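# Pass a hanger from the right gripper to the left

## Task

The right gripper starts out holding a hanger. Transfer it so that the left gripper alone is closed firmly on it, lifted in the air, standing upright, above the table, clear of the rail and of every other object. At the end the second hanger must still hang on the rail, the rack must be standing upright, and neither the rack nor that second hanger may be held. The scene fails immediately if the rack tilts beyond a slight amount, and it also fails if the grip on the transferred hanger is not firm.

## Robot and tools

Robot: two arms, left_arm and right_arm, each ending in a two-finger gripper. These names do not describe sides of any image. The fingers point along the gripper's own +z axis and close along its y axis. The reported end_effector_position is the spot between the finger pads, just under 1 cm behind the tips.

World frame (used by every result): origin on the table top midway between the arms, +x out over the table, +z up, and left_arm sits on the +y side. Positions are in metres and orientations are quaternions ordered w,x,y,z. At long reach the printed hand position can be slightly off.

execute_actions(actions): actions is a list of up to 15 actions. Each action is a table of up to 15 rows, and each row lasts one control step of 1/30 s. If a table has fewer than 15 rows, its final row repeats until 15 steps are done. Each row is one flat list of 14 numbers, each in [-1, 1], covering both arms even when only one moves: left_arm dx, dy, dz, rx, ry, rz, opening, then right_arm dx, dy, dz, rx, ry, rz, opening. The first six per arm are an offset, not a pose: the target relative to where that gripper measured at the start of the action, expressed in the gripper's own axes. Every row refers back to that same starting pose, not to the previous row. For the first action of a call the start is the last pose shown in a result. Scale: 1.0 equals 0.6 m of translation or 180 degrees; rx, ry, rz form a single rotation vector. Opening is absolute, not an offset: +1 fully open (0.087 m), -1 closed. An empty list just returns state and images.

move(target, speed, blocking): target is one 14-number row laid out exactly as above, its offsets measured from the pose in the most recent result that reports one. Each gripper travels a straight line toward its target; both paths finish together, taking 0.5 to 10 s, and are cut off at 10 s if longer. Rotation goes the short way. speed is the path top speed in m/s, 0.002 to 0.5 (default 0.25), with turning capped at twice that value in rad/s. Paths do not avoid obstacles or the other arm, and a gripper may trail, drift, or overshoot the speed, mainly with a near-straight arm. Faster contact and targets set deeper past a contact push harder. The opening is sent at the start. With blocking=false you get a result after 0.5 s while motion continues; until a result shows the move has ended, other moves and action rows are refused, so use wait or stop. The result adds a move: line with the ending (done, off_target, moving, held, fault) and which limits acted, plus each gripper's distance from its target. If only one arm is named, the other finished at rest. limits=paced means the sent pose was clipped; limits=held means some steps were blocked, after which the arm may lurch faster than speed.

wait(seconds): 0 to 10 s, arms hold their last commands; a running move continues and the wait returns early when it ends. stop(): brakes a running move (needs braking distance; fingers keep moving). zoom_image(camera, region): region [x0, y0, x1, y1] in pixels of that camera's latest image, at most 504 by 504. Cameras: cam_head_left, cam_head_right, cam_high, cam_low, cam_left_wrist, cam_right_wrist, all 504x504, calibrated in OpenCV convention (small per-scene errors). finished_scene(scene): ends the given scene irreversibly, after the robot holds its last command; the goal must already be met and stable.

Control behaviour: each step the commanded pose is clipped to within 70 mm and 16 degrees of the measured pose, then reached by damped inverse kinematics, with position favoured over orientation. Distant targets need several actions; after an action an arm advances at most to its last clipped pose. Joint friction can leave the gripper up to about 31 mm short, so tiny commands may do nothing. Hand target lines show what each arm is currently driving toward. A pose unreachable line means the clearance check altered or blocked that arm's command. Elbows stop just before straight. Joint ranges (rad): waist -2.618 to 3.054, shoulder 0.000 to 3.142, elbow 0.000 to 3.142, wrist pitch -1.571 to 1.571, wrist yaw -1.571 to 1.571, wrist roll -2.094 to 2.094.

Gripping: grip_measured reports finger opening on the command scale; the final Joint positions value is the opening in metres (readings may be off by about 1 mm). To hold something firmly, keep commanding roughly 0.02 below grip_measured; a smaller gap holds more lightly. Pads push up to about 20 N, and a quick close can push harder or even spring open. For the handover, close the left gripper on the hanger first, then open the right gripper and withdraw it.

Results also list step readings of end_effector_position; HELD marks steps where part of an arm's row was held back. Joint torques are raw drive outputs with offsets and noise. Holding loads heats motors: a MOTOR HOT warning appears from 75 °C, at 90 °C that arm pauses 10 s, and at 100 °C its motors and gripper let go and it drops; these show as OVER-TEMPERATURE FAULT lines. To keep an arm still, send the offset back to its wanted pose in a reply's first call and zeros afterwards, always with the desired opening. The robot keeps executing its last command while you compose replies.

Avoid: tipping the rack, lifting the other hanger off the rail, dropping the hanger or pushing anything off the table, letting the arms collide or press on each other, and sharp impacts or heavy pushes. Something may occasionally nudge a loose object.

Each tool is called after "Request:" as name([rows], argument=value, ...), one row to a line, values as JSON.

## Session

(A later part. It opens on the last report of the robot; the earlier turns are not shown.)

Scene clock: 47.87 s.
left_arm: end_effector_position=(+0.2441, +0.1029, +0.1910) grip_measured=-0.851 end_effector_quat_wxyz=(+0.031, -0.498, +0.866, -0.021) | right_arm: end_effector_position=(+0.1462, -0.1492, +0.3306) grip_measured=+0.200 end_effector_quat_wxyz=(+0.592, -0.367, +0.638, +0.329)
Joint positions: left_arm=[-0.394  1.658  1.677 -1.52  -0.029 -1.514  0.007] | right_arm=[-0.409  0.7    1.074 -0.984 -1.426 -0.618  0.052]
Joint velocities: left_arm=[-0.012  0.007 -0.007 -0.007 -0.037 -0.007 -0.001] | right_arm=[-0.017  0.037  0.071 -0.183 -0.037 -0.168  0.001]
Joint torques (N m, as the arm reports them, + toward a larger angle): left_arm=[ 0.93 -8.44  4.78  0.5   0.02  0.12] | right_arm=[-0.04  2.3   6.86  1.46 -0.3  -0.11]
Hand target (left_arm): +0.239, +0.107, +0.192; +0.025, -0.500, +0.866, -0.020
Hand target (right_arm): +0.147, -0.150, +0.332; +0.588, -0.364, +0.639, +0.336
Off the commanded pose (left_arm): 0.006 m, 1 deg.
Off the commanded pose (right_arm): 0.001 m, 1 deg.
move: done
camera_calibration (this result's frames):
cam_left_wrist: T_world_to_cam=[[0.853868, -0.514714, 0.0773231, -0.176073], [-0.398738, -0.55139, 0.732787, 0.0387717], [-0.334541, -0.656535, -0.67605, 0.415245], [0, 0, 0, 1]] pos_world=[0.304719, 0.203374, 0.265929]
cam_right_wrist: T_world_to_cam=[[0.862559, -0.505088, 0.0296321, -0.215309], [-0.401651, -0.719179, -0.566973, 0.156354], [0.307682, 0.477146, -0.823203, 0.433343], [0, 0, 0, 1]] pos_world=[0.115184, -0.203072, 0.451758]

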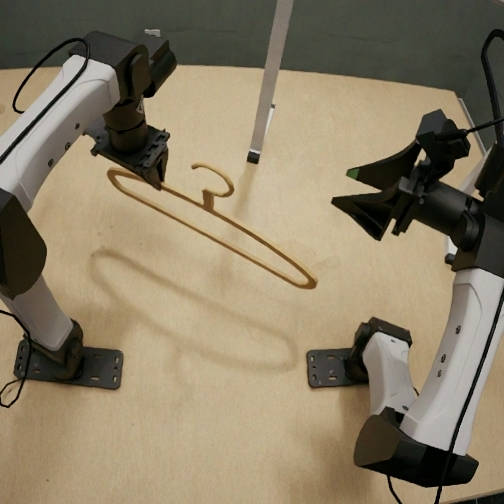

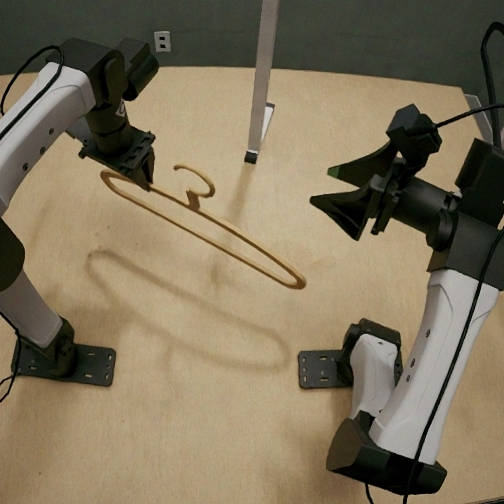

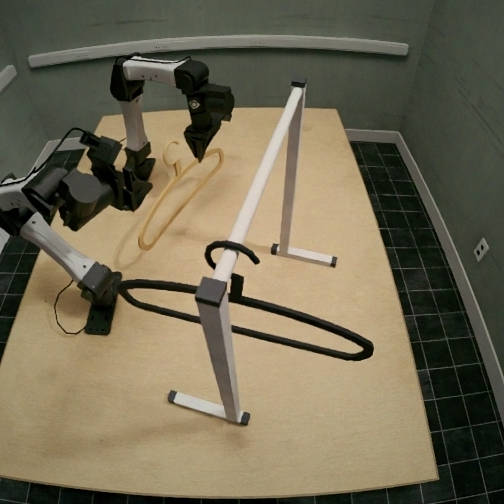

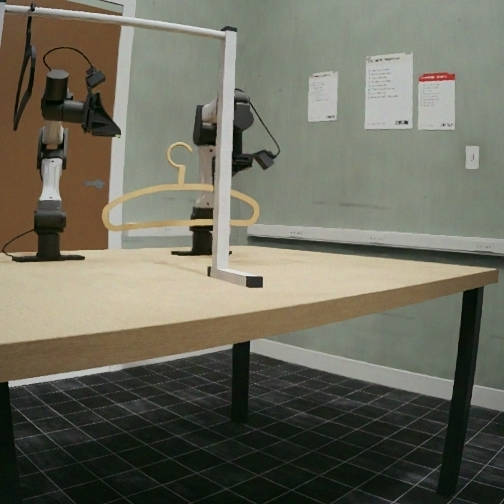

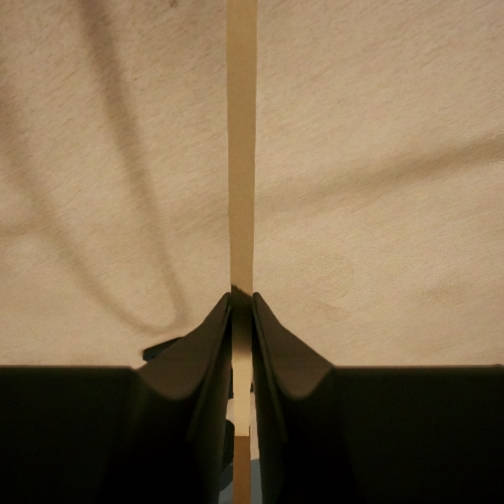

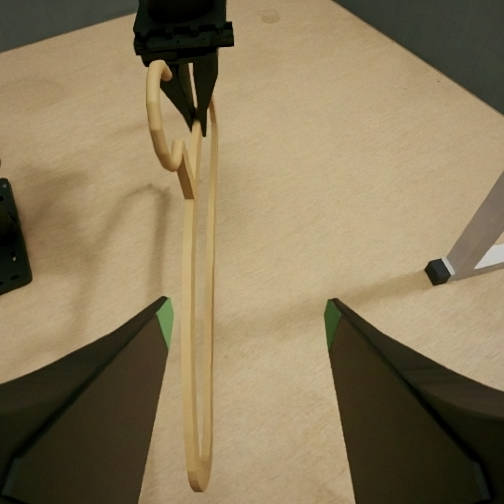

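Small tilt (~7°); correct it.

Request:
move(target=[0,0,0,0,0.045,0,-0.92,0,0,0,0,0,0,0.2], speed=0.05)

Request:
finished_scene(scene=2)

Scene clock: 56.53 s.
left_arm: end_effector_position=(+0.2445, +0.1041, +0.1966) grip_measured=-0.851 end_effector_quat_wxyz=(-0.017, -0.495, +0.867, -0.057) | right_arm: end_effector_position=(+0.1461, -0.1491, +0.3306) grip_measured=+0.200 end_effector_quat_wxyz=(+0.592, -0.368, +0.637, +0.329)
Joint positions: left_arm=[-0.319  1.658  1.677 -1.52   0.095 -1.437  0.007] | right_arm=[-0.409  0.703  1.077 -0.992 -1.427 -0.629  0.052]
Joint velocities: left_arm=[ 0.007  0.007  0.017  0.007  0.007  0.051 -0.   ] | right_arm=[ 0.007 -0.022 -0.017  0.051 -0.007 -0.037  0.   ]
Joint torques (N m, as the arm reports them, + toward a larger angle): left_arm=[ 0.86 -6.57  4.46  0.72  0.16  0.08] | right_arm=[ 0.36  0.68  5.67  1.66 -0.24 -0.09]
Hand target (left_arm): +0.244, +0.103, +0.191; -0.031, -0.496, +0.866, -0.056
Hand target (right_arm): +0.146, -0.149, +0.331; +0.592, -0.367, +0.638, +0.330
Off the commanded pose (left_arm): 0.006 m, 2 deg.
Off the commanded pose (right_arm): 0.000 m, 0 deg.
move: done
camera_calibration (this result's frames):
cam_left_wrist: T_world_to_cam=[[0.852316, -0.514794, 0.0924364, -0.178796], [-0.367461, -0.463616, 0.806246, 0.00423972], [-0.372196, -0.721143, -0.584314, 0.417857], [0, 0, 0, 1]] pos_world=[0.309473, 0.211257, 0.257269]
cam_right_wrist: T_world_to_cam=[[0.863242, -0.503758, 0.0322617, -0.215983], [-0.399442, -0.720765, -0.566519, 0.155627], [0.308642, 0.476156, -0.823417, 0.433142], [0, 0, 0, 1]] pos_world=[0.114924, -0.202876, 0.45179]

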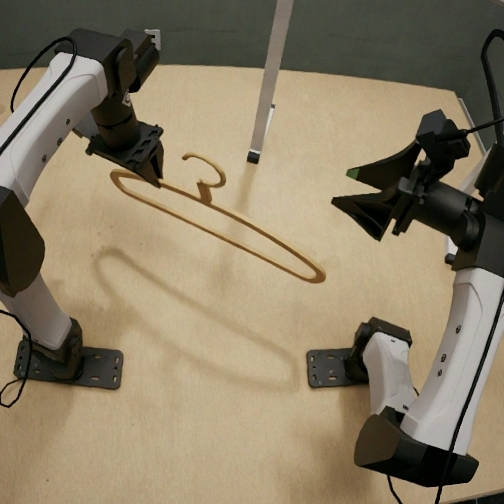

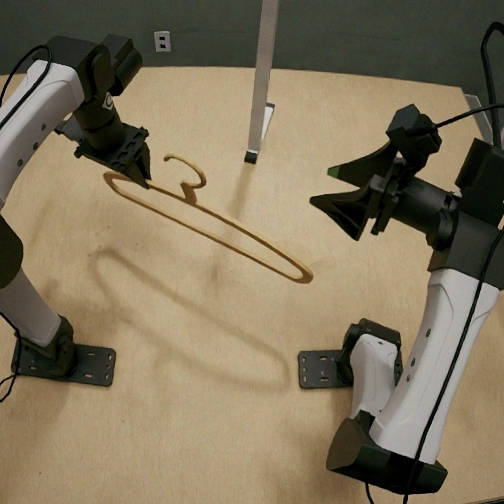

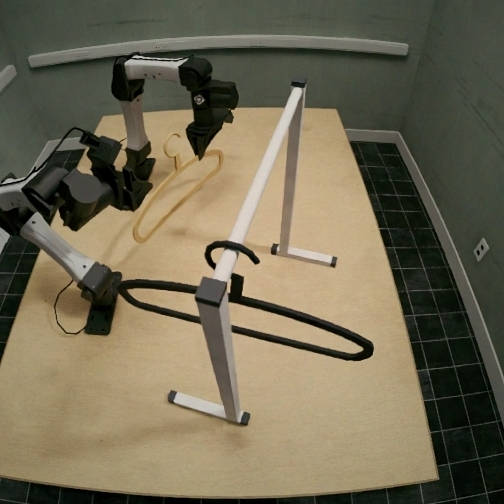

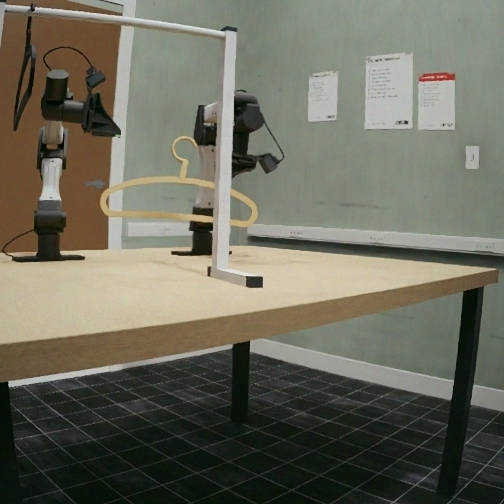

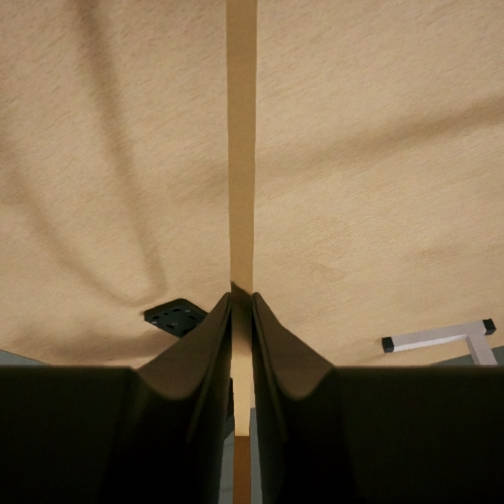

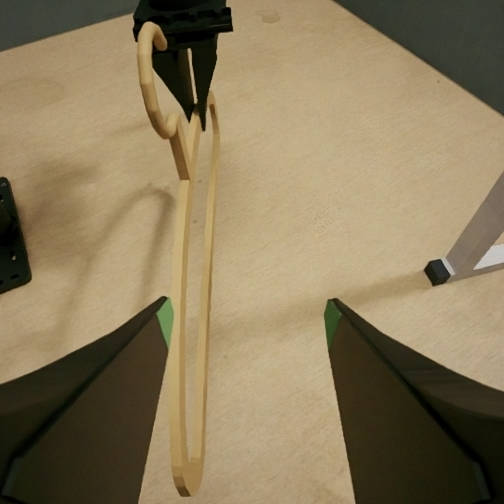

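The scene is finished: the task was done.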